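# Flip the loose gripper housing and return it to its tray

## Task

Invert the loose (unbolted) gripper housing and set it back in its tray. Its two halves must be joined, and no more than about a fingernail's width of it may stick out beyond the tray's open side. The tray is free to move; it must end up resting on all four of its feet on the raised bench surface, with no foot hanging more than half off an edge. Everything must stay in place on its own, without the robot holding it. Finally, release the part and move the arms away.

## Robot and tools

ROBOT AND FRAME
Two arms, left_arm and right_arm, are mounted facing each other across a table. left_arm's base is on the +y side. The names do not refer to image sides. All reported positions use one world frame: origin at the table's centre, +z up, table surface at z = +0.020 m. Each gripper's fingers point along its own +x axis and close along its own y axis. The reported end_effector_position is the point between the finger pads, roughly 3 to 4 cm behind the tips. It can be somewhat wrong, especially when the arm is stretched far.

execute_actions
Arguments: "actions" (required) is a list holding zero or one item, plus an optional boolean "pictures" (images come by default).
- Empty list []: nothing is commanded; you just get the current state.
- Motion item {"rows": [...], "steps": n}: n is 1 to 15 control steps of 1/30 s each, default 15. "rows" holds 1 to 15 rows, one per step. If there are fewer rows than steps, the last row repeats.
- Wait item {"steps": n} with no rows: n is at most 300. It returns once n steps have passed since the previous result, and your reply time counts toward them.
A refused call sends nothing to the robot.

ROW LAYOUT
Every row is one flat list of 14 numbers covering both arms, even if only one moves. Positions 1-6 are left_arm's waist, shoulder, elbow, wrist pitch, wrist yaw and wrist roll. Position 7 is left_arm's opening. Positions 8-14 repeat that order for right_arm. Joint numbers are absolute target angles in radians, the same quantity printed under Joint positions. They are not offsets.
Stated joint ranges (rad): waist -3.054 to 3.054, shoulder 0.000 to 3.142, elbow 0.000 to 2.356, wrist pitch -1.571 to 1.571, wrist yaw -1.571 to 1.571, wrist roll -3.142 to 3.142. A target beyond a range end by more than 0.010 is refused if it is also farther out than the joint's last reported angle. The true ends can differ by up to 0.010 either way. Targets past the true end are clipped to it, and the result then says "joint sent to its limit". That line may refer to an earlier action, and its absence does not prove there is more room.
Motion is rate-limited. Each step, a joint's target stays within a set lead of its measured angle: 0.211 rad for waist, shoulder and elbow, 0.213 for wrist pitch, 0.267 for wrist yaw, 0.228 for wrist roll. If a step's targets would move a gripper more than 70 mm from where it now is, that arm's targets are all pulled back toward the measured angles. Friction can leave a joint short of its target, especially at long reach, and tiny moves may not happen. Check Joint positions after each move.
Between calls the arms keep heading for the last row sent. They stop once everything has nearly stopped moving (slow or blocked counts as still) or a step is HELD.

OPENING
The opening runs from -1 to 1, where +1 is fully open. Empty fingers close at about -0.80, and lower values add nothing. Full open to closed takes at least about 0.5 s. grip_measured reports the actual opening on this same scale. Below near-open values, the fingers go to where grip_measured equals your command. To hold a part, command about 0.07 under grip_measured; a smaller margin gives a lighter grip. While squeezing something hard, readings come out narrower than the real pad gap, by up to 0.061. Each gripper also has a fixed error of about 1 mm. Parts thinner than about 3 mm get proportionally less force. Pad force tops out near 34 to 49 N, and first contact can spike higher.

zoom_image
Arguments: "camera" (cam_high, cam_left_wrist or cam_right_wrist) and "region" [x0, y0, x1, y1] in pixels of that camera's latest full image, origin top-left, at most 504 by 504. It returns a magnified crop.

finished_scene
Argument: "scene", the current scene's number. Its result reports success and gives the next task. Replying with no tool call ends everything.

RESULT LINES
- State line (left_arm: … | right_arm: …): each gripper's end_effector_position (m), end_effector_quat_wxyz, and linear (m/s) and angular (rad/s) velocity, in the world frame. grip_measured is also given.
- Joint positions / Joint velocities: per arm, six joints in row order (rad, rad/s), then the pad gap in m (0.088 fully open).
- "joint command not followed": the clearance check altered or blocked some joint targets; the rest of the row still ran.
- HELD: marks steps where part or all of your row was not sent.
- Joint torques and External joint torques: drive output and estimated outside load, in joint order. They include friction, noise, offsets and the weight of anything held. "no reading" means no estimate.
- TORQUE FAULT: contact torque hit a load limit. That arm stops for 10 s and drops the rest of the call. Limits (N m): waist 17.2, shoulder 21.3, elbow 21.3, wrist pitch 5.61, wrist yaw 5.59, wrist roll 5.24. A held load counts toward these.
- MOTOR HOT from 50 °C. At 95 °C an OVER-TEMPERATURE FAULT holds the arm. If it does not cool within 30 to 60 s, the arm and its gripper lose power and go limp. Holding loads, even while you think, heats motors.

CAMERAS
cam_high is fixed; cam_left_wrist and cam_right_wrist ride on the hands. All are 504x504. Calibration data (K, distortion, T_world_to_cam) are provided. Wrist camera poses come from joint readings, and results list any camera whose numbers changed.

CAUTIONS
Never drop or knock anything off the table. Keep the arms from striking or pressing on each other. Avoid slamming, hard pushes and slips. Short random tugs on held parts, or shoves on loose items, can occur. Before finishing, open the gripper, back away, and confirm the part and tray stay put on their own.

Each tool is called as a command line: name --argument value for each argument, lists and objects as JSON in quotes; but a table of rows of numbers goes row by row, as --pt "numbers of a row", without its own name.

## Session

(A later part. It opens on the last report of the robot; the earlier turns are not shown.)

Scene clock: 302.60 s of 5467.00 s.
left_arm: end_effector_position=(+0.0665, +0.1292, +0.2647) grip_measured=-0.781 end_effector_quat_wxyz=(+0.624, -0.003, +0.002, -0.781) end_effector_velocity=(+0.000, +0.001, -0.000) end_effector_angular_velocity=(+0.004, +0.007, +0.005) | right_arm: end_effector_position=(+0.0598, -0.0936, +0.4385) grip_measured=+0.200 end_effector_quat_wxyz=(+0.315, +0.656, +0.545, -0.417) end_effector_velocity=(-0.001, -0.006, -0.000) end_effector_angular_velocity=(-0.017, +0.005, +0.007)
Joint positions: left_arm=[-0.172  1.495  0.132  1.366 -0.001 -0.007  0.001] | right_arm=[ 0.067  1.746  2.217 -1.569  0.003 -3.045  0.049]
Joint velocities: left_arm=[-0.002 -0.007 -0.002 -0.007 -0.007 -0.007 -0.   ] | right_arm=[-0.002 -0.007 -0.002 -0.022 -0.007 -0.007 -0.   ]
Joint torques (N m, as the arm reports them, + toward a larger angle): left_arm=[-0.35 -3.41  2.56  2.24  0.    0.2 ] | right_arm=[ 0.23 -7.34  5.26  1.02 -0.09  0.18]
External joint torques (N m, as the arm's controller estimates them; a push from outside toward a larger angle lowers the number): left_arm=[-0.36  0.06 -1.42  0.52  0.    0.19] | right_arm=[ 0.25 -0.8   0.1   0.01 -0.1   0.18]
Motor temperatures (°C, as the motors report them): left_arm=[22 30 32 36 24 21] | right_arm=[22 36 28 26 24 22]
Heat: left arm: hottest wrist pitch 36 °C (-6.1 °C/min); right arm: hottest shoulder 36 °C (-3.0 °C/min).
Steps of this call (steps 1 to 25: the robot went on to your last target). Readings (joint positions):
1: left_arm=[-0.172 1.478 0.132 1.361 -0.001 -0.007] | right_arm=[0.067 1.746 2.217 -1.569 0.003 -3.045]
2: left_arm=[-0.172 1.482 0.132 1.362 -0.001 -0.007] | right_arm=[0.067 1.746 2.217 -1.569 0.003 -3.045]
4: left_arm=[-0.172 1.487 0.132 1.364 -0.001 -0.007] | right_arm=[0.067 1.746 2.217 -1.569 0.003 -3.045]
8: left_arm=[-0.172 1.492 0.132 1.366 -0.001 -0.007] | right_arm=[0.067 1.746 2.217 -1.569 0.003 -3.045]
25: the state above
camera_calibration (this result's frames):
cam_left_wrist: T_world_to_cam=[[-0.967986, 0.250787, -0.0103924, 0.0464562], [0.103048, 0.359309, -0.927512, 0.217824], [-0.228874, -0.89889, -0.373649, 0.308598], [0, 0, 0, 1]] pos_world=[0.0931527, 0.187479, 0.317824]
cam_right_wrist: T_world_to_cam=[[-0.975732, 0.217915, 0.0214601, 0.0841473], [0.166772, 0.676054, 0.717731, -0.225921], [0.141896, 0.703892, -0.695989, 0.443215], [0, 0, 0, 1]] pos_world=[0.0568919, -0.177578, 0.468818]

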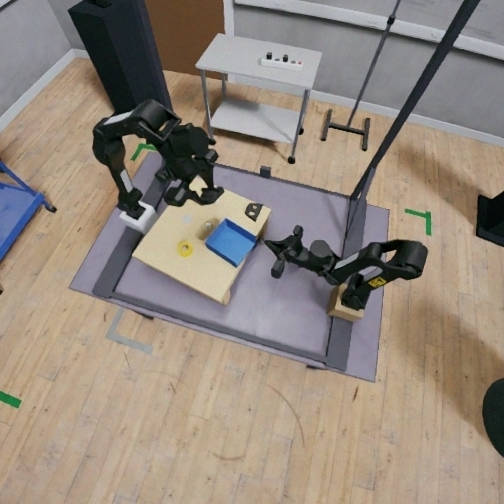

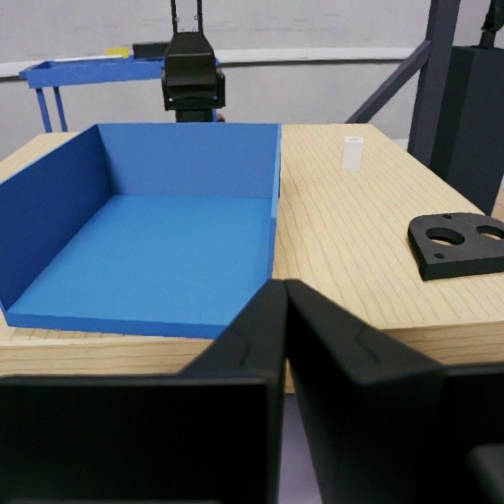

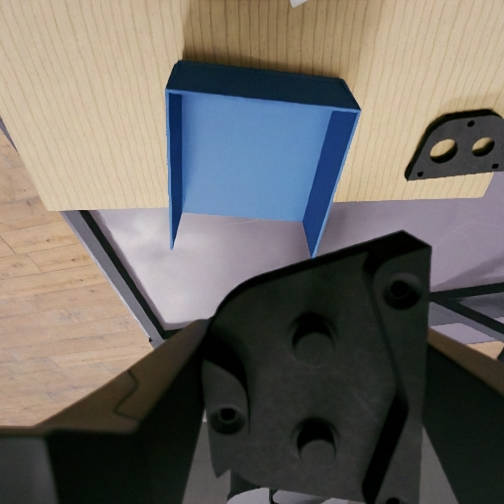

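execute_actions --actions '[{"rows":[[-0.186,1.7,0.32,1.39,0,0,-0.25,0.07,1.75,2.22,-1.57,0,-3.04,0.13]]}]' --pictures false

execute_actions --actions '[{"rows":[[-0.186,1.81,0.46,1.357,0,0,-0.25,0.07,1.75,2.22,-1.57,0,-3.04,0.13]]}]' --pictures false

execute_actions --actions '[{"steps":15}]'

Scene clock: 307.97 s of 5467.00 s.
left_arm: end_effector_position=(+0.0521, +0.0845, +0.2609) grip_measured=-0.264 end_effector_quat_wxyz=(+0.620, -0.003, +0.002, -0.785) end_effector_velocity=(+0.001, -0.007, +0.002) end_effector_angular_velocity=(-0.010, +0.010, +0.020) | right_arm: end_effector_position=(+0.0598, -0.0936, +0.4385) grip_measured=+0.200 end_effector_quat_wxyz=(+0.315, +0.656, +0.545, -0.417) end_effector_velocity=(+0.002, -0.001, -0.002) end_effector_angular_velocity=(-0.013, -0.008, +0.001)
Joint positions: left_arm=[-0.183  1.691  0.307  1.386 -0.001 -0.007  0.026] | right_arm=[ 0.067  1.746  2.217 -1.569  0.003 -3.045  0.049]
Joint velocities: left_arm=[-0.002  0.022  0.027  0.007 -0.022 -0.007  0.004] | right_arm=[-0.002  0.002 -0.002 -0.007  0.007 -0.007 -0.   ]
Joint torques (N m, as the arm reports them, + toward a larger angle): left_arm=[-0.42 -4.66  3.67  2.27 -0.02  0.15] | right_arm=[ 0.25 -7.38  5.29  1.   -0.1   0.18]
External joint torques (N m, as the arm's controller estimates them; a push from outside toward a larger angle lowers the number): left_arm=[-0.43  0.19 -0.25  0.53 -0.01  0.15] | right_arm=[ 0.25 -0.92  0.17 -0.01 -0.11  0.18]
Motor temperatures (°C, as the motors report them): left_arm=[22 29 32 36 24 21] | right_arm=[22 36 28 26 24 22]
Heat: left arm: hottest wrist pitch 36 °C (-5.0 °C/min); right arm: hottest shoulder 36 °C (-3.0 °C/min).
Steps of this call (steps 1 to 15: the robot went on to your last target; steps 16 to 90: nothing new was sent; then 1.87 s passed at rest; steps 91 to 105: all 15 steps of this action). Readings (joint positions):
91: left_arm=[-0.173 1.517 0.146 1.374 -0.001 -0.007] | right_arm=[0.067 1.746 2.217 -1.569 0.003 -3.045]
92: left_arm=[-0.175 1.555 0.175 1.379 -0.001 -0.007] | right_arm=[0.067 1.746 2.217 -1.569 0.003 -3.045]
94: left_arm=[-0.179 1.624 0.242 1.378 -0.001 -0.007] | right_arm=[0.067 1.746 2.217 -1.569 0.003 -3.045]
98: left_arm=[-0.182 1.670 0.292 1.385 -0.001 -0.007] | right_arm=[0.067 1.746 2.217 -1.569 0.003 -3.045]
105: the state above

Scene clock: 308.47 s of 5467.00 s.
left_arm: end_effector_position=(+0.0439, +0.0498, +0.2596) grip_measured=-0.252 end_effector_quat_wxyz=(+0.620, -0.004, +0.001, -0.785) end_effector_velocity=(-0.001, -0.005, +0.001) end_effector_angular_velocity=(-0.001, +0.008, +0.005) | right_arm: end_effector_position=(+0.0598, -0.0936, +0.4385) grip_measured=+0.200 end_effector_quat_wxyz=(+0.315, +0.656, +0.545, -0.417) end_effector_velocity=(-0.003, -0.001, -0.002) end_effector_angular_velocity=(-0.009, +0.024, +0.001)
Joint positions: left_arm=[-0.183  1.802  0.448  1.359 -0.001 -0.007  0.027] | right_arm=[ 0.067  1.746  2.217 -1.569  0.003 -3.045  0.049]
Joint velocities: left_arm=[-0.002  0.012  0.022 -0.007 -0.007 -0.007 -0.   ] | right_arm=[-0.002  0.002 -0.002 -0.007 -0.022  0.007 -0.   ]
Joint torques (N m, as the arm reports them, + toward a larger angle): left_arm=[-0.44 -5.55  3.74  1.78  0.02  0.17] | right_arm=[ 0.26 -7.35  5.28  1.   -0.1   0.19]
External joint torques (N m, as the arm's controller estimates them; a push from outside toward a larger angle lowers the number): left_arm=[-0.44  0.2  -0.29  0.05  0.03  0.16] | right_arm=[ 0.22 -0.9   0.15 -0.03 -0.1   0.19]
Motor temperatures (°C, as the motors report them): left_arm=[22 29 32 36 24 21] | right_arm=[22 36 28 26 24 22]
Heat: left arm: hottest wrist pitch 36 °C (-5.1 °C/min); right arm: hottest shoulder 36 °C (-3.0 °C/min).
Steps of this call (steps 1 to 15: all 15 steps of this action). Readings (joint positions):
1: left_arm=[-0.183 1.704 0.320 1.386 -0.001 -0.007] | right_arm=[0.067 1.746 2.217 -1.569 0.003 -3.045]
2: left_arm=[-0.183 1.725 0.345 1.381 -0.001 -0.007] | right_arm=[0.067 1.746 2.217 -1.569 0.003 -3.045]
4: left_arm=[-0.183 1.765 0.398 1.369 -0.001 -0.007] | right_arm=[0.067 1.746 2.217 -1.569 0.003 -3.045]
8: left_arm=[-0.183 1.790 0.436 1.364 -0.001 -0.007] | right_arm=[0.067 1.746 2.217 -1.569 0.003 -3.045]
15: the state above

Scene clock: 308.97 s of 5467.00 s.
left_arm: end_effector_position=(+0.0437, +0.0492, +0.2598) grip_measured=-0.252 end_effector_quat_wxyz=(+0.620, -0.004, +0.001, -0.785) end_effector_velocity=(-0.002, +0.001, -0.001) end_effector_angular_velocity=(+0.012, +0.020, -0.010) | right_arm: end_effector_position=(+0.0598, -0.0936, +0.4385) grip_measured=+0.200 end_effector_quat_wxyz=(+0.315, +0.656, +0.545, -0.417) end_effector_velocity=(+0.002, -0.002, -0.001) end_effector_angular_velocity=(-0.008, -0.009, +0.001)
Joint positions: left_arm=[-0.183  1.804  0.45   1.359 -0.001 -0.007  0.027] | right_arm=[ 0.067  1.746  2.217 -1.569  0.003 -3.045  0.049]
Joint velocities: left_arm=[-0.002 -0.002 -0.002 -0.007  0.007 -0.022  0.   ] | right_arm=[-0.002 -0.002 -0.002 -0.007  0.007 -0.007 -0.   ]
Joint torques (N m, as the arm reports them, + toward a larger angle): left_arm=[-0.43 -5.59  3.83  1.81  0.01  0.2 ] | right_arm=[ 0.25 -7.27  5.29  1.   -0.09  0.19]
External joint torques (N m, as the arm's controller estimates them; a push from outside toward a larger angle lowers the number): left_arm=[-0.42  0.13 -0.22  0.1   0.    0.19] | right_arm=[ 0.26 -0.82  0.15 -0.03 -0.1   0.19]
Motor temperatures (°C, as the motors report them): left_arm=[22 29 32 36 24 21] | right_arm=[22 36 28 26 24 22]
Heat: left arm: hottest wrist pitch 36 °C (-5.0 °C/min); right arm: hottest shoulder 36 °C (-3.0 °C/min).
Steps of this call (steps 1 to 15: the robot went on to your last target). Readings (joint positions):
1: left_arm=[-0.183 1.802 0.448 1.359 -0.001 -0.007] | right_arm=[0.067 1.746 2.217 -1.569 0.003 -3.045]
2: left_arm=[-0.183 1.802 0.449 1.359 -0.001 -0.007] | right_arm=[0.067 1.746 2.217 -1.569 0.003 -3.045]
4: left_arm=[-0.183 1.803 0.450 1.359 -0.001 -0.007] | right_arm=[0.067 1.746 2.217 -1.569 0.003 -3.045]
8: left_arm=[-0.183 1.804 0.450 1.359 -0.001 -0.007] | right_arm=[0.067 1.746 2.217 -1.569 0.003 -3.045]
15: the state above
All arms were judged still, so your last target was given up. Only a new action makes them travel on or press farther. Fingers that are still opening or closing keep moving.
camera_calibration (this result's frames):
cam_left_wrist: T_world_to_cam=[[-0.965158, 0.261457, -0.010463, 0.043801], [0.106525, 0.356081, -0.928364, 0.244671], [-0.239001, -0.897133, -0.371526, 0.229495], [0, 0, 0, 1]] pos_world=[0.0710612, 0.107313, 0.312866]
cam_right_wrist: T_world_to_cam=[[-0.975732, 0.217915, 0.0214601, 0.0841473], [0.166772, 0.676054, 0.717731, -0.225921], [0.141896, 0.703892, -0.695989, 0.443215], [0, 0, 0, 1]] pos_world=[0.0568919, -0.177578, 0.468818]

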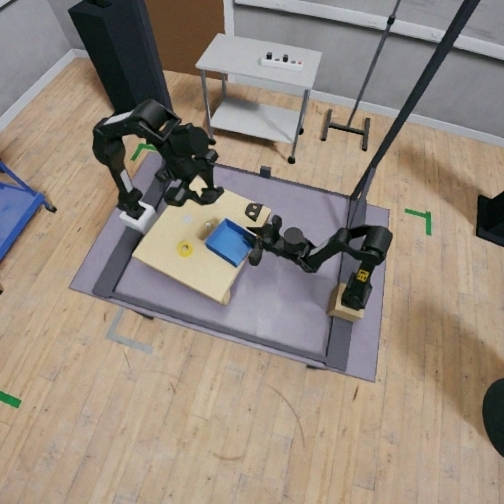

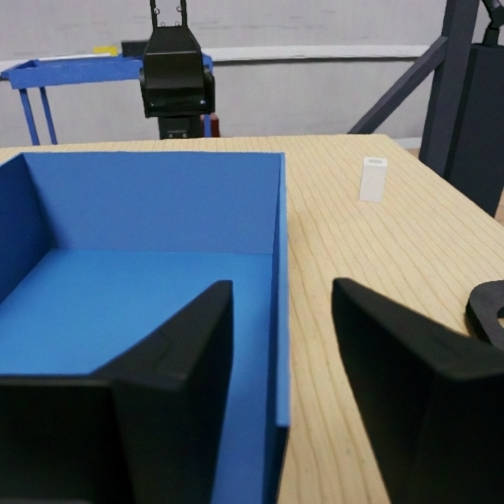

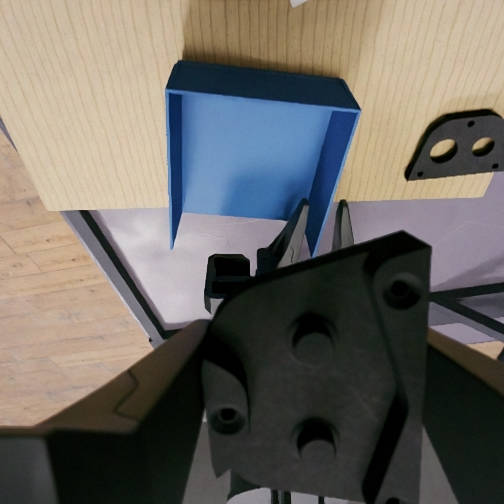

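execute_actions --actions '[{"rows":[[-0.186,1.81,0.46,1.357,0,0,-0.5,0.07,1.75,2.22,-1.57,0,-3.04,0.13],[-0.186,1.81,0.46,1.357,0,0,-0.6,0.07,1.75,2.22,-1.57,0,-3.04,0.13],[-0.186,1.81,0.46,1.357,0,0,-0.7,0.07,1.75,2.22,-1.57,0,-3.04,0.13],[-0.186,1.81,0.46,1.357,0,0,-1,0.07,1.75,2.22,-1.57,0,-3.04,0.13]]}]' --pictures false

execute_actions --actions '[{"rows":[[-0.186,1.845,0.515,1.338,0,0,-1,0.07,1.75,2.22,-1.57,0,-3.04,0.13]]}]' --pictures false

execute_actions --actions '[{"rows":[[-0.186,1.885,0.58,1.313,0,0,-1,0.07,1.75,2.22,-1.57,0,-3.04,0.13]]}]' --pictures false

execute_actions --actions '[{"rows":[[-0.186,1.885,0.58,1.313,0,0,-0.25,0.07,1.75,2.22,-1.57,0,-1.5,0.13]]}]' --pictures false

execute_actions --actions '[{"rows":[[-0.186,1.5,0.13,1.37,0,0,-0.25,0.03,1.75,2.22,-1.57,0,0.1,0.13]]}]' --pictures false

execute_actions --actions '[{"rows":[[-0.1,1.3,0.25,0.85,0,0,1,0.03,2.0,2.1,-1.57,0,0.1,0.13]]}]' --pictures false

execute_actions --actions '[{"steps":45}]'

Scene clock: 319.03 s of 5467.00 s.
left_arm: end_effector_position=(+0.0436, +0.0475, +0.2623) grip_measured=-0.778 end_effector_quat_wxyz=(+0.621, -0.004, -0.006, -0.784) end_effector_velocity=(+0.000, +0.001, -0.001) end_effector_angular_velocity=(+0.009, +0.006, +0.005) | right_arm: end_effector_position=(+0.0598, -0.0936, +0.4385) grip_measured=+0.200 end_effector_quat_wxyz=(+0.315, +0.656, +0.545, -0.417) end_effector_velocity=(-0.000, -0.001, -0.001) end_effector_angular_velocity=(-0.007, +0.004, +0.007)
Joint positions: left_arm=[-0.183  1.804  0.458  1.36  -0.004  0.005  0.001] | right_arm=[ 0.067  1.746  2.217 -1.569  0.003 -3.045  0.049]
Joint velocities: left_arm=[-0.002 -0.002 -0.002 -0.007 -0.007 -0.007 -0.   ] | right_arm=[-0.002  0.002  0.002 -0.007 -0.007 -0.007 -0.   ]
Joint torques (N m, as the arm reports them, + toward a larger angle): left_arm=[-0.23 -5.73  3.3   1.65  0.09 -0.17] | right_arm=[ 0.23 -7.36  5.26  1.01 -0.09  0.19]
External joint torques (N m, as the arm's controller estimates them; a push from outside toward a larger angle lowers the number): left_arm=[-0.23  0.05 -0.8  -0.07  0.09 -0.17] | right_arm=[ 0.23 -0.88  0.11 -0.02 -0.1   0.19]
Motor temperatures (°C, as the motors report them): left_arm=[22 29 31 36 24 21] | right_arm=[22 36 28 26 24 22]
Heat: left arm: hottest wrist pitch 36 °C (-3.0 °C/min); right arm: hottest shoulder 36 °C (-2.0 °C/min).
Steps of this call (steps 1 to 90: nothing new was sent; then 6.57 s passed at rest; steps 91 to 105: all 15 steps of this action). Readings (joint positions):
91: left_arm=[-0.183 1.804 0.450 1.359 -0.001 -0.007] | right_arm=[0.067 1.746 2.217 -1.569 0.003 -3.045]
92: left_arm=[-0.183 1.804 0.451 1.359 -0.001 -0.007] | right_arm=[0.067 1.746 2.217 -1.569 0.003 -3.045]
94: left_arm=[-0.183 1.804 0.451 1.359 -0.001 -0.007] | right_arm=[0.067 1.746 2.217 -1.569 0.003 -3.045]
98: left_arm=[-0.183 1.804 0.455 1.360 -0.004 0.005] | right_arm=[0.067 1.746 2.217 -1.569 0.003 -3.045]
105: the state above

Scene clock: 319.53 s of 5467.00 s.
left_arm: end_effector_position=(+0.0409, +0.0362, +0.2630) grip_measured=-0.778 end_effector_quat_wxyz=(+0.621, -0.005, -0.007, -0.784) end_effector_velocity=(-0.002, -0.001, +0.002) end_effector_angular_velocity=(+0.003, +0.022, -0.000) | right_arm: end_effector_position=(+0.0598, -0.0936, +0.4385) grip_measured=+0.200 end_effector_quat_wxyz=(+0.315, +0.656, +0.545, -0.417) end_effector_velocity=(+0.002, +0.001, +0.002) end_effector_angular_velocity=(+0.011, -0.011, +0.001)
Joint positions: left_arm=[-0.183  1.833  0.506  1.343 -0.004  0.005  0.001] | right_arm=[ 0.067  1.746  2.217 -1.569  0.003 -3.045  0.049]
Joint velocities: left_arm=[-0.007 -0.002  0.007 -0.007 -0.007 -0.022 -0.   ] | right_arm=[-0.002 -0.002  0.002  0.007  0.007 -0.007  0.   ]
Joint torques (N m, as the arm reports them, + toward a larger angle): left_arm=[-0.35 -5.39  3.82  1.53  0.13 -0.19] | right_arm=[ 0.25 -7.37  5.28  1.01 -0.08  0.19]
External joint torques (N m, as the arm's controller estimates them; a push from outside toward a larger angle lowers the number): left_arm=[-0.33  0.71 -0.38 -0.2   0.13 -0.2 ] | right_arm=[ 0.26 -0.71  0.03 -0.03 -0.09  0.2 ]
Motor temperatures (°C, as the motors report them): left_arm=[22 29 31 36 24 21] | right_arm=[22 36 28 26 24 22]
Heat: left arm: hottest wrist pitch 36 °C (-3.0 °C/min); right arm: hottest shoulder 36 °C (-2.0 °C/min).
Steps of this call (steps 1 to 15: all 15 steps of this action). Readings (joint positions):
1: left_arm=[-0.183 1.807 0.462 1.359 -0.004 0.005] | right_arm=[0.067 1.746 2.217 -1.569 0.003 -3.045]
2: left_arm=[-0.183 1.812 0.469 1.356 -0.004 0.005] | right_arm=[0.067 1.746 2.217 -1.569 0.003 -3.045]
4: left_arm=[-0.183 1.822 0.487 1.350 -0.004 0.005] | right_arm=[0.067 1.746 2.217 -1.569 0.003 -3.045]
8: left_arm=[-0.183 1.830 0.500 1.345 -0.004 0.005] | right_arm=[0.067 1.746 2.217 -1.569 0.003 -3.045]
15: the state above

Scene clock: 320.03 s of 5467.00 s.
left_arm: end_effector_position=(+0.0373, +0.0210, +0.2636) grip_measured=-0.778 end_effector_quat_wxyz=(+0.621, -0.005, -0.007, -0.784) end_effector_velocity=(-0.000, -0.002, -0.009) end_effector_angular_velocity=(+0.037, -0.001, +0.005) | right_arm: end_effector_position=(+0.0598, -0.0936, +0.4385) grip_measured=+0.200 end_effector_quat_wxyz=(+0.315, +0.656, +0.545, -0.417) end_effector_velocity=(-0.000, -0.001, -0.002) end_effector_angular_velocity=(-0.013, -0.002, +0.020)
Joint positions: left_arm=[-0.183  1.872  0.571  1.319 -0.004  0.005  0.001] | right_arm=[ 0.067  1.746  2.217 -1.569  0.003 -3.045  0.049]
Joint velocities: left_arm=[-0.002  0.007  0.007 -0.037 -0.007 -0.007  0.   ] | right_arm=[-0.002  0.002 -0.002 -0.007 -0.007 -0.022 -0.   ]
Joint torques (N m, as the arm reports them, + toward a larger angle): left_arm=[-0.32 -5.64  4.    1.48  0.13 -0.12] | right_arm=[ 0.28 -7.44  5.31  0.99 -0.1   0.18]
External joint torques (N m, as the arm's controller estimates them; a push from outside toward a larger angle lowers the number): left_arm=[-0.31  0.75 -0.26 -0.22  0.13 -0.13] | right_arm=[ 0.29 -0.92  0.13 -0.05 -0.11  0.18]
Motor temperatures (°C, as the motors report them): left_arm=[22 29 31 36 24 21] | right_arm=[22 36 28 26 24 22]
Heat: left arm: hottest wrist pitch 36 °C (-3.0 °C/min); right arm: hottest shoulder 36 °C (-2.0 °C/min).
Steps of this call (steps 1 to 15: all 15 steps of this action). Readings (joint positions):
1: left_arm=[-0.183 1.838 0.511 1.341 -0.004 0.005] | right_arm=[0.067 1.746 2.217 -1.569 0.003 -3.045]
2: left_arm=[-0.183 1.845 0.523 1.335 -0.004 0.005] | right_arm=[0.067 1.746 2.217 -1.569 0.003 -3.045]
4: left_arm=[-0.183 1.859 0.548 1.328 -0.004 0.005] | right_arm=[0.067 1.746 2.217 -1.569 0.003 -3.045]
8: left_arm=[-0.183 1.869 0.564 1.322 -0.004 0.005] | right_arm=[0.067 1.746 2.217 -1.569 0.003 -3.045]
15: the state above

Scene clock: 320.53 s of 5467.00 s.
left_arm: end_effector_position=(+0.0370, +0.0205, +0.2599) grip_measured=-0.268 end_effector_quat_wxyz=(+0.621, -0.001, -0.004, -0.784) end_effector_velocity=(+0.000, +0.001, -0.001) end_effector_angular_velocity=(+0.009, +0.005, -0.005) | right_arm: end_effector_position=(+0.0598, -0.0936, +0.4385) grip_measured=+0.200 end_effector_quat_wxyz=(+0.066, +0.724, +0.365, -0.581) end_effector_velocity=(+0.004, -0.001, +0.002) end_effector_angular_velocity=(+0.092, +0.618, -1.271)
Joint positions: left_arm=[-0.184  1.88   0.572  1.314 -0.003  0.005  0.026] | right_arm=[ 0.067  1.746  2.217 -1.569  0.003 -2.33   0.049]
Joint velocities: left_arm=[ 0.002 -0.002 -0.002 -0.007  0.007 -0.007  0.006] | right_arm=[-0.002 -0.007 -0.002  0.007  0.022  1.414 -0.   ]
Joint torques (N m, as the arm reports them, + toward a larger angle): left_arm=[-0.3  -6.61  3.87  1.84  0.07 -0.12] | right_arm=[ 0.21 -7.35  5.31  1.02 -0.13  0.22]
External joint torques (N m, as the arm's controller estimates them; a push from outside toward a larger angle lowers the number): left_arm=[-0.35 -0.11 -0.43  0.11  0.08 -0.13] | right_arm=[ 0.23 -0.75  0.08 -0.03 -0.11  0.21]
Motor temperatures (°C, as the motors report them): left_arm=[22 29 31 36 24 21] | right_arm=[22 36 28 26 24 22]
Heat: left arm: hottest wrist pitch 36 °C (-3.0 °C/min); right arm: hottest shoulder 36 °C (-2.0 °C/min).
Steps of this call (steps 1 to 15: all 15 steps of this action). Readings (joint positions):
1: left_arm=[-0.183 1.873 0.571 1.319 -0.004 0.005] | right_arm=[0.067 1.746 2.217 -1.569 0.003 -3.012]
2: left_arm=[-0.183 1.873 0.571 1.317 -0.003 0.005] | right_arm=[0.067 1.746 2.217 -1.569 0.003 -2.960]
4: left_arm=[-0.184 1.877 0.572 1.314 -0.003 0.005] | right_arm=[0.067 1.746 2.217 -1.569 0.003 -2.863]
8: left_arm=[-0.184 1.880 0.572 1.314 -0.003 0.005] | right_arm=[0.067 1.746 2.217 -1.569 0.003 -2.669]
15: the state above

Scene clock: 321.03 s of 5467.00 s.
left_arm: end_effector_position=(+0.0619, +0.1249, +0.2630) grip_measured=-0.252 end_effector_quat_wxyz=(+0.621, +0.003, -0.001, -0.784) end_effector_velocity=(+0.007, +0.028, -0.002) end_effector_angular_velocity=(+0.004, +0.007, +0.005) | right_arm: end_effector_position=(+0.0715, -0.0952, +0.4385) grip_measured=+0.200 end_effector_quat_wxyz=(+0.207, -0.702, -0.123, +0.670) end_effector_velocity=(+0.001, -0.002, -0.001) end_effector_angular_velocity=(+0.097, +0.650, -1.276)
Joint positions: left_arm=[-0.184  1.52   0.151  1.365 -0.003  0.005  0.027] | right_arm=[ 0.034  1.746  2.217 -1.569  0.002 -1.604  0.049]
Joint velocities: left_arm=[-0.002 -0.115 -0.11  -0.007 -0.007 -0.007  0.   ] | right_arm=[-0.007 -0.002 -0.002 -0.007 -0.007  1.429 -0.   ]
Joint torques (N m, as the arm reports them, + toward a larger angle): left_arm=[-0.29 -5.02  2.25  2.23  0.09 -0.14] | right_arm=[-0.29 -7.42  5.35  1.06 -0.12  0.2 ]
External joint torques (N m, as the arm's controller estimates them; a push from outside toward a larger angle lowers the number): left_arm=[-0.29 -1.42 -1.87  0.5   0.09 -0.15] | right_arm=[-0.31 -0.84  0.15  0.01 -0.07  0.17]
Motor temperatures (°C, as the motors report them): left_arm=[22 29 31 36 24 21] | right_arm=[22 36 28 26 24 22]
Heat: left arm: hottest wrist pitch 36 °C (-3.0 °C/min); right arm: hottest shoulder 36 °C (-1.0 °C/min).
Steps of this call (steps 1 to 15: all 15 steps of this action). Readings (joint positions):
1: left_arm=[-0.184 1.861 0.553 1.315 -0.003 0.005] | right_arm=[0.066 1.746 2.217 -1.569 0.003 -2.282]
2: left_arm=[-0.184 1.827 0.514 1.324 -0.003 0.005] | right_arm=[0.061 1.746 2.217 -1.569 0.002 -2.234]
4: left_arm=[-0.184 1.735 0.418 1.346 -0.003 0.005] | right_arm=[0.048 1.746 2.217 -1.569 0.002 -2.137]
8: left_arm=[-0.184 1.578 0.254 1.364 -0.003 0.005] | right_arm=[0.036 1.746 2.217 -1.569 0.002 -1.943]
15: the state above

Scene clock: 321.53 s of 5467.00 s.
left_arm: end_effector_position=(+0.0865, +0.1166, +0.2544) grip_measured=+0.986 end_effector_quat_wxyz=(+0.646, +0.075, +0.061, -0.757) end_effector_velocity=(+0.009, +0.010, -0.030) end_effector_angular_velocity=(+0.162, -0.022, +0.035) | right_arm: end_effector_position=(+0.0768, -0.0630, +0.3216) grip_measured=+0.200 end_effector_quat_wxyz=(+0.300, -0.648, +0.216, +0.665) end_effector_velocity=(-0.000, -0.002, +0.001) end_effector_angular_velocity=(+0.029, +0.177, -1.420)
Joint positions: left_arm=[-0.104  1.311  0.239  0.878  0.002  0.005  0.087] | right_arm=[ 0.033  1.987  2.106 -1.569  0.002 -0.977  0.049]
Joint velocities: left_arm=[ 0.012 -0.051 -0.002 -0.212 -0.022 -0.007  0.012] | right_arm=[-0.002 -0.002  0.002 -0.007 -0.007  1.429 -0.   ]
Joint torques (N m, as the arm reports them, + toward a larger angle): left_arm=[ 0.14 -4.48  4.9   1.79 -0.04 -0.13] | right_arm=[-0.21 -9.39  5.1   0.43 -0.11  0.23]
External joint torques (N m, as the arm's controller estimates them; a push from outside toward a larger angle lowers the number): left_arm=[ 0.13 -1.2  -0.31  0.11 -0.04 -0.14] | right_arm=[-0.19 -0.72 -0.54 -0.11 -0.06  0.22]
Motor temperatures (°C, as the motors report them): left_arm=[22 29 31 36 24 21] | right_arm=[22 36 28 26 24 22]
Heat: left arm: hottest wrist pitch 36 °C (-3.0 °C/min); right arm: hottest shoulder 36 °C (-1.0 °C/min).
Steps of this call (steps 1 to 15: all 15 steps of this action). Readings (joint positions):
1: left_arm=[-0.177 1.495 0.157 1.331 0.002 0.005] | right_arm=[0.033 1.756 2.213 -1.569 0.002 -1.569]
2: left_arm=[-0.161 1.458 0.167 1.274 0.002 0.005] | right_arm=[0.033 1.765 2.207 -1.569 0.002 -1.540]
4: left_arm=[-0.134 1.389 0.197 1.197 0.002 0.005] | right_arm=[0.033 1.799 2.191 -1.569 0.002 -1.478]
8: left_arm=[-0.112 1.326 0.238 1.018 0.002 0.005] | right_arm=[0.033 1.909 2.142 -1.569 0.002 -1.317]
15: the state above

Scene clock: 323.03 s of 5467.00 s.
left_arm: end_effector_position=(+0.0872, +0.1178, +0.2503) grip_measured=+1.000 end_effector_quat_wxyz=(+0.646, +0.084, +0.068, -0.756) end_effector_velocity=(-0.002, +0.001, +0.001) end_effector_angular_velocity=(-0.006, +0.010, -0.008) | right_arm: end_effector_position=(+0.0770, -0.0630, +0.3213) grip_measured=+0.201 end_effector_quat_wxyz=(+0.589, -0.404, +0.526, +0.461) end_effector_velocity=(-0.001, -0.006, +0.001) end_effector_angular_velocity=(-0.016, +0.009, +0.006)
Joint positions: left_arm=[-0.103  1.307  0.239  0.852  0.002  0.005  0.088] | right_arm=[ 0.033  1.988  2.105 -1.569  0.002  0.095  0.049]
Joint velocities: left_arm=[-0.002 -0.002 -0.002  0.007  0.007 -0.007  0.   ] | right_arm=[-0.002 -0.007 -0.002 -0.022 -0.007 -0.007 -0.   ]
Joint torques (N m, as the arm reports them, + toward a larger angle): left_arm=[ 0.3  -4.66  5.02  1.75 -0.12 -0.16] | right_arm=[-0.17 -8.86  4.84  0.47 -0.06  0.19]
External joint torques (N m, as the arm's controller estimates them; a push from outside toward a larger angle lowers the number): left_arm=[ 0.3  -1.25 -0.32  0.02 -0.12 -0.16] | right_arm=[-0.19  0.04 -0.9  -0.1  -0.05  0.19]
Motor temperatures (°C, as the motors report them): left_arm=[22 29 31 35 24 21] | right_arm=[22 36 28 26 24 22]
Heat: left arm: hottest wrist pitch 35 °C (-4.0 °C/min); right arm: hottest shoulder 36 °C (-1.0 °C/min).
Steps of this call (steps 1 to 45: the robot went on to your last target). Readings (joint positions):
1: left_arm=[-0.104 1.310 0.239 0.872 0.002 0.005] | right_arm=[0.033 1.987 2.106 -1.569 0.002 -0.929]
2: left_arm=[-0.104 1.309 0.239 0.867 0.002 0.005] | right_arm=[0.033 1.987 2.106 -1.569 0.002 -0.881]
4: left_arm=[-0.103 1.308 0.239 0.861 0.002 0.005] | right_arm=[0.033 1.987 2.106 -1.569 0.002 -0.784]
8: left_arm=[-0.103 1.307 0.239 0.855 0.002 0.005] | right_arm=[0.033 1.988 2.105 -1.569 0.002 -0.590]
45: the state above
All arms were judged still, so your last target was given up. Only a new action makes them travel on or press farther. Fingers that are still opening or closing keep moving.
camera_calibration (this result's frames):
cam_left_wrist: T_world_to_cam=[[-0.981758, 0.189583, -0.0144628, 0.078682], [0.119218, 0.554542, -0.823572, 0.155999], [-0.148115, -0.810273, -0.567028, 0.328633], [0, 0, 0, 1]] pos_world=[0.107324, 0.164857, 0.315958]
cam_right_wrist: T_world_to_cam=[[0.968768, -0.245963, -0.0314707, -0.0651118], [-0.234305, -0.949533, 0.208539, -0.0732674], [-0.0811753, -0.194652, -0.977508, 0.388678], [0, 0, 0, 1]] pos_world=[0.0774625, -0.00992786, 0.393166]

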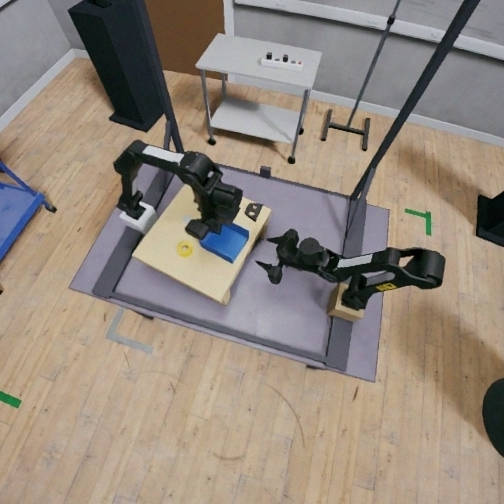

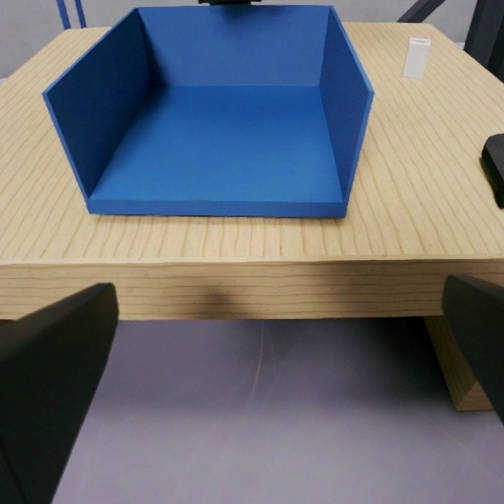

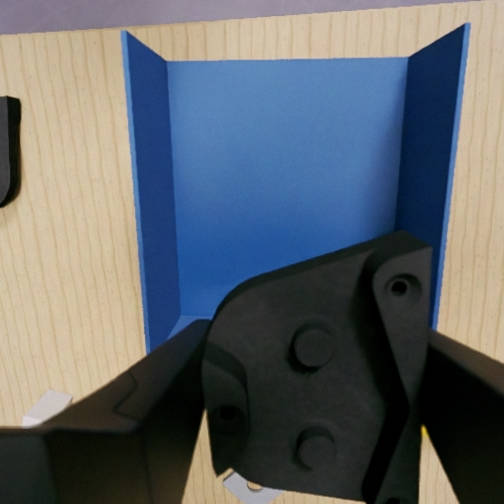

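execute_actions --actions '[{"rows":[[-0.1,1.3,0.25,0.95,0,0,1,0.022,2.19,2.28,-1.57,0,0.08,0.13]]}]' --pictures false

execute_actions --actions '[{"rows":[[-0.1,1.3,0.25,0.95,0,0,1,0.022,2.135,2.09,-1.45,0,0.08,0.13]]}]' --pictures false

execute_actions --actions '[{"rows":[[-0.1,1.3,0.25,0.95,0,0,1,0.022,2.105,1.94,-1.325,0,0.08,0.13]]}]' --pictures false

execute_actions --actions '[{"steps":20}]'

Scene clock: 329.93 s of 5467.00 s.
left_arm: end_effector_position=(+0.0866, +0.1137, +0.2726) grip_measured=+1.000 end_effector_quat_wxyz=(+0.649, +0.046, +0.036, -0.759) end_effector_velocity=(+0.000, +0.000, +0.005) end_effector_angular_velocity=(-0.025, -0.019, +0.002) | right_arm: end_effector_position=(+0.0865, -0.0241, +0.2933) grip_measured=+0.201 end_effector_quat_wxyz=(+0.585, -0.409, +0.530, +0.458) end_effector_velocity=(+0.004, +0.012, +0.023) end_effector_angular_velocity=(+0.092, -0.025, +0.019)
Joint positions: left_arm=[-0.103  1.304  0.243  0.944  0.002  0.005  0.088] | right_arm=[ 0.025  2.17   2.271 -1.568  0.002  0.085  0.049]
Joint velocities: left_arm=[-0.002 -0.002 -0.002  0.022 -0.007  0.022  0.   ] | right_arm=[-0.002 -0.002  0.085  0.007  0.007 -0.022  0.   ]
Joint torques (N m, as the arm reports them, + toward a larger angle): left_arm=[ 0.26 -4.39  4.8   2.31 -0.09 -0.12] | right_arm=[-0.24 -9.5   5.69  0.35 -0.05 -0.15]
External joint torques (N m, as the arm's controller estimates them; a push from outside toward a larger angle lowers the number): left_arm=[ 0.24 -0.96 -0.54  0.58 -0.08 -0.13] | right_arm=[-0.24  0.29  0.16 -0.17 -0.05 -0.15]
Motor temperatures (°C, as the motors report them): left_arm=[22 28 31 35 24 21] | right_arm=[22 36 28 26 24 22]
Heat: left arm: hottest wrist pitch 35 °C (-3.0 °C/min); right arm: hottest shoulder 36 °C (-1.0 °C/min).
Steps of this call (steps 1 to 90: nothing new was sent; then 3.40 s passed at rest; steps 91 to 105: all 15 steps of this action). Readings (joint positions):
91: left_arm=[-0.103 1.307 0.239 0.861 0.002 0.005] | right_arm=[0.032 2.005 2.122 -1.572 0.002 0.095]
92: left_arm=[-0.103 1.307 0.239 0.878 0.002 0.005] | right_arm=[0.032 2.032 2.163 -1.569 0.002 0.095]
94: left_arm=[-0.103 1.305 0.241 0.911 0.002 0.005] | right_arm=[0.029 2.084 2.218 -1.564 0.002 0.093]
98: left_arm=[-0.103 1.304 0.243 0.933 0.002 0.005] | right_arm=[0.025 2.154 2.246 -1.567 0.002 0.088]
105: the state above

Scene clock: 330.43 s of 5467.00 s.
left_arm: end_effector_position=(+0.0866, +0.1136, +0.2731) grip_measured=+1.000 end_effector_quat_wxyz=(+0.649, +0.045, +0.035, -0.759) end_effector_velocity=(+0.000, +0.001, -0.002) end_effector_angular_velocity=(+0.008, +0.005, +0.006) | right_arm: end_effector_position=(+0.0862, -0.0260, +0.2598) grip_measured=+0.201 end_effector_quat_wxyz=(+0.576, -0.418, +0.539, +0.450) end_effector_velocity=(+0.001, -0.007, -0.012) end_effector_angular_velocity=(-0.042, -0.002, +0.019)
Joint positions: left_arm=[-0.103  1.304  0.243  0.946  0.002  0.005  0.088] | right_arm=[ 0.025  2.15   2.103 -1.454  0.002  0.085  0.049]
Joint velocities: left_arm=[-0.002 -0.002 -0.002 -0.007 -0.007 -0.007  0.   ] | right_arm=[-0.002 -0.002 -0.051  0.007  0.007 -0.022 -0.   ]
Joint torques (N m, as the arm reports them, + toward a larger angle): left_arm=[ 0.08 -4.47  4.73  2.24 -0.07 -0.16] | right_arm=[ -0.2  -13.18   4.77   0.6   -0.04  -0.2 ]
External joint torques (N m, as the arm's controller estimates them; a push from outside toward a larger angle lowers the number): left_arm=[ 0.08 -1.11 -0.56  0.52 -0.07 -0.17] | right_arm=[-0.19 -2.96 -1.18  0.13 -0.04 -0.2 ]
Motor temperatures (°C, as the motors report them): left_arm=[22 28 31 35 24 21] | right_arm=[22 37 28 26 24 22]
Heat: left arm: hottest wrist pitch 35 °C (-3.0 °C/min); right arm: hottest shoulder 37 °C (+0.0 °C/min).
Steps of this call (steps 1 to 15: all 15 steps of this action). Readings (joint positions):
1: left_arm=[-0.103 1.304 0.243 0.945 0.002 0.005] | right_arm=[0.025 2.168 2.254 -1.550 0.002 0.085]
2: left_arm=[-0.103 1.304 0.243 0.946 0.002 0.005] | right_arm=[0.025 2.157 2.223 -1.525 0.002 0.085]
4: left_arm=[-0.103 1.304 0.243 0.946 0.002 0.005] | right_arm=[0.025 2.151 2.173 -1.499 0.002 0.085]
8: left_arm=[-0.103 1.304 0.243 0.946 0.002 0.005] | right_arm=[0.025 2.151 2.116 -1.470 0.002 0.085]
15: the state above

Scene clock: 330.93 s of 5467.00 s.
left_arm: end_effector_position=(+0.0866, +0.1136, +0.2731) grip_measured=+1.000 end_effector_quat_wxyz=(+0.649, +0.045, +0.035, -0.759) end_effector_velocity=(+0.001, +0.002, -0.007) end_effector_angular_velocity=(+0.025, -0.012, +0.004) | right_arm: end_effector_position=(+0.0860, -0.0276, +0.2327) grip_measured=+0.201 end_effector_quat_wxyz=(+0.577, -0.417, +0.539, +0.450) end_effector_velocity=(-0.005, -0.001, -0.005) end_effector_angular_velocity=(+0.003, +0.036, +0.007)
Joint positions: left_arm=[-0.103  1.304  0.243  0.946  0.002  0.005  0.088] | right_arm=[ 0.025  2.123  1.953 -1.33   0.002  0.085  0.049]
Joint velocities: left_arm=[-0.002 -0.002 -0.007 -0.022 -0.007  0.007  0.   ] | right_arm=[-0.002 -0.007 -0.032  0.022 -0.037 -0.007 -0.   ]
Joint torques (N m, as the arm reports them, + toward a larger angle): left_arm=[ 0.13 -4.27  4.67  2.21 -0.08 -0.14] | right_arm=[ -0.21 -13.17   4.88   0.61  -0.07  -0.18]
External joint torques (N m, as the arm's controller estimates them; a push from outside toward a larger angle lowers the number): left_arm=[ 0.12 -0.97 -0.5   0.53 -0.08 -0.14] | right_arm=[-0.24 -3.06 -1.11  0.15 -0.06 -0.18]
Motor temperatures (°C, as the motors report them): left_arm=[22 28 31 35 24 21] | right_arm=[22 37 28 26 24 22]
Heat: left arm: hottest wrist pitch 35 °C (-3.0 °C/min); right arm: hottest shoulder 37 °C (+0.0 °C/min).
Steps of this call (steps 1 to 15: all 15 steps of this action). Readings (joint positions):
1: left_arm=[-0.103 1.304 0.243 0.946 0.002 0.005] | right_arm=[0.025 2.146 2.084 -1.433 0.002 0.085]
2: left_arm=[-0.103 1.304 0.243 0.946 0.002 0.005] | right_arm=[0.025 2.135 2.054 -1.404 0.002 0.085]
4: left_arm=[-0.103 1.304 0.243 0.946 0.002 0.005] | right_arm=[0.025 2.126 2.010 -1.378 0.002 0.085]
8: left_arm=[-0.103 1.304 0.243 0.946 0.002 0.005] | right_arm=[0.025 2.125 1.965 -1.345 0.002 0.085]
15: the state above

Scene clock: 331.60 s of 5467.00 s.
left_arm: end_effector_position=(+0.0866, +0.1136, +0.2731) grip_measured=+1.000 end_effector_quat_wxyz=(+0.649, +0.045, +0.035, -0.759) end_effector_velocity=(+0.001, +0.002, -0.004) end_effector_angular_velocity=(+0.009, -0.024, +0.002) | right_arm: end_effector_position=(+0.0860, -0.0276, +0.2319) grip_measured=+0.201 end_effector_quat_wxyz=(+0.577, -0.418, +0.539, +0.450) end_effector_velocity=(-0.003, -0.006, -0.001) end_effector_angular_velocity=(-0.023, +0.024, +0.021)
Joint positions: left_arm=[-0.103  1.304  0.243  0.946  0.002  0.005  0.088] | right_arm=[ 0.025  2.123  1.95  -1.327  0.002  0.085  0.049]
Joint velocities: left_arm=[-0.002 -0.002 -0.007 -0.007 -0.007  0.022  0.   ] | right_arm=[-0.002 -0.002 -0.007 -0.022 -0.022 -0.022 -0.   ]
Joint torques (N m, as the arm reports them, + toward a larger angle): left_arm=[ 0.34 -4.38  4.57  2.24 -0.06 -0.12] | right_arm=[ -0.2  -13.35   4.61   0.6   -0.06  -0.19]
External joint torques (N m, as the arm's controller estimates them; a push from outside toward a larger angle lowers the number): left_arm=[ 0.34 -1.02 -0.66  0.53 -0.05 -0.13] | right_arm=[-0.2  -3.28 -1.37  0.14 -0.05 -0.19]
Motor temperatures (°C, as the motors report them): left_arm=[22 28 31 35 24 21] | right_arm=[22 37 28 26 24 22]
Heat: left arm: hottest wrist pitch 35 °C (-3.0 °C/min); right arm: hottest shoulder 37 °C (+0.0 °C/min).
Steps of this call (steps 1 to 15: the robot went on to your last target; steps 16 to 20: nothing new was sent). Readings (joint positions):
1: left_arm=[-0.103 1.304 0.243 0.946 0.002 0.005] | right_arm=[0.025 2.123 1.952 -1.329 0.002 0.085]
2: left_arm=[-0.103 1.304 0.243 0.946 0.002 0.005] | right_arm=[0.025 2.123 1.951 -1.328 0.002 0.085]
4: left_arm=[-0.103 1.304 0.243 0.946 0.002 0.005] | right_arm=[0.025 2.123 1.951 -1.328 0.002 0.085]
8: left_arm=[-0.103 1.304 0.243 0.946 0.002 0.005] | right_arm=[0.025 2.123 1.950 -1.327 0.002 0.085]
20: the state above
All arms were judged still, so your last target was given up. Only a new action makes them travel on or press farther. Fingers that are still opening or closing keep moving.
camera_calibration (this result's frames):
cam_left_wrist: T_world_to_cam=[[-0.982012, 0.187946, -0.0181545, 0.0803855], [0.106011, 0.469219, -0.876696, 0.202536], [-0.156253, -0.86285, -0.480702, 0.321189], [0, 0, 0, 1]] pos_world=[0.107655, 0.166996, 0.333418]
cam_right_wrist: T_world_to_cam=[[0.969026, -0.245571, -0.0261393, -0.069193], [-0.230924, -0.938539, 0.25655, -0.030062], [-0.0875339, -0.242568, -0.966177, 0.305567], [0, 0, 0, 1]] pos_world=[0.0868553, 0.0289147, 0.301136]

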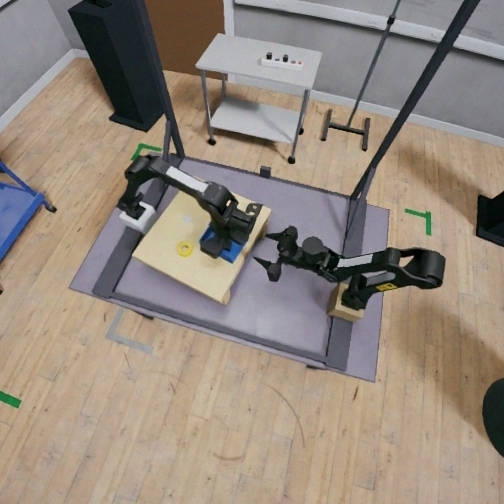

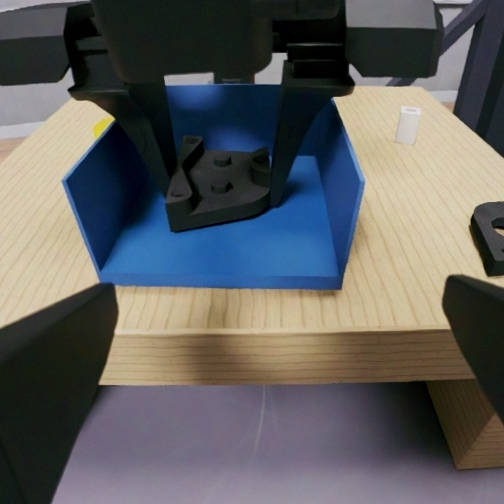

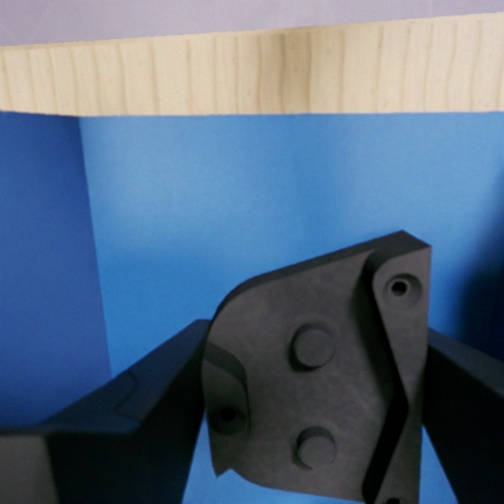

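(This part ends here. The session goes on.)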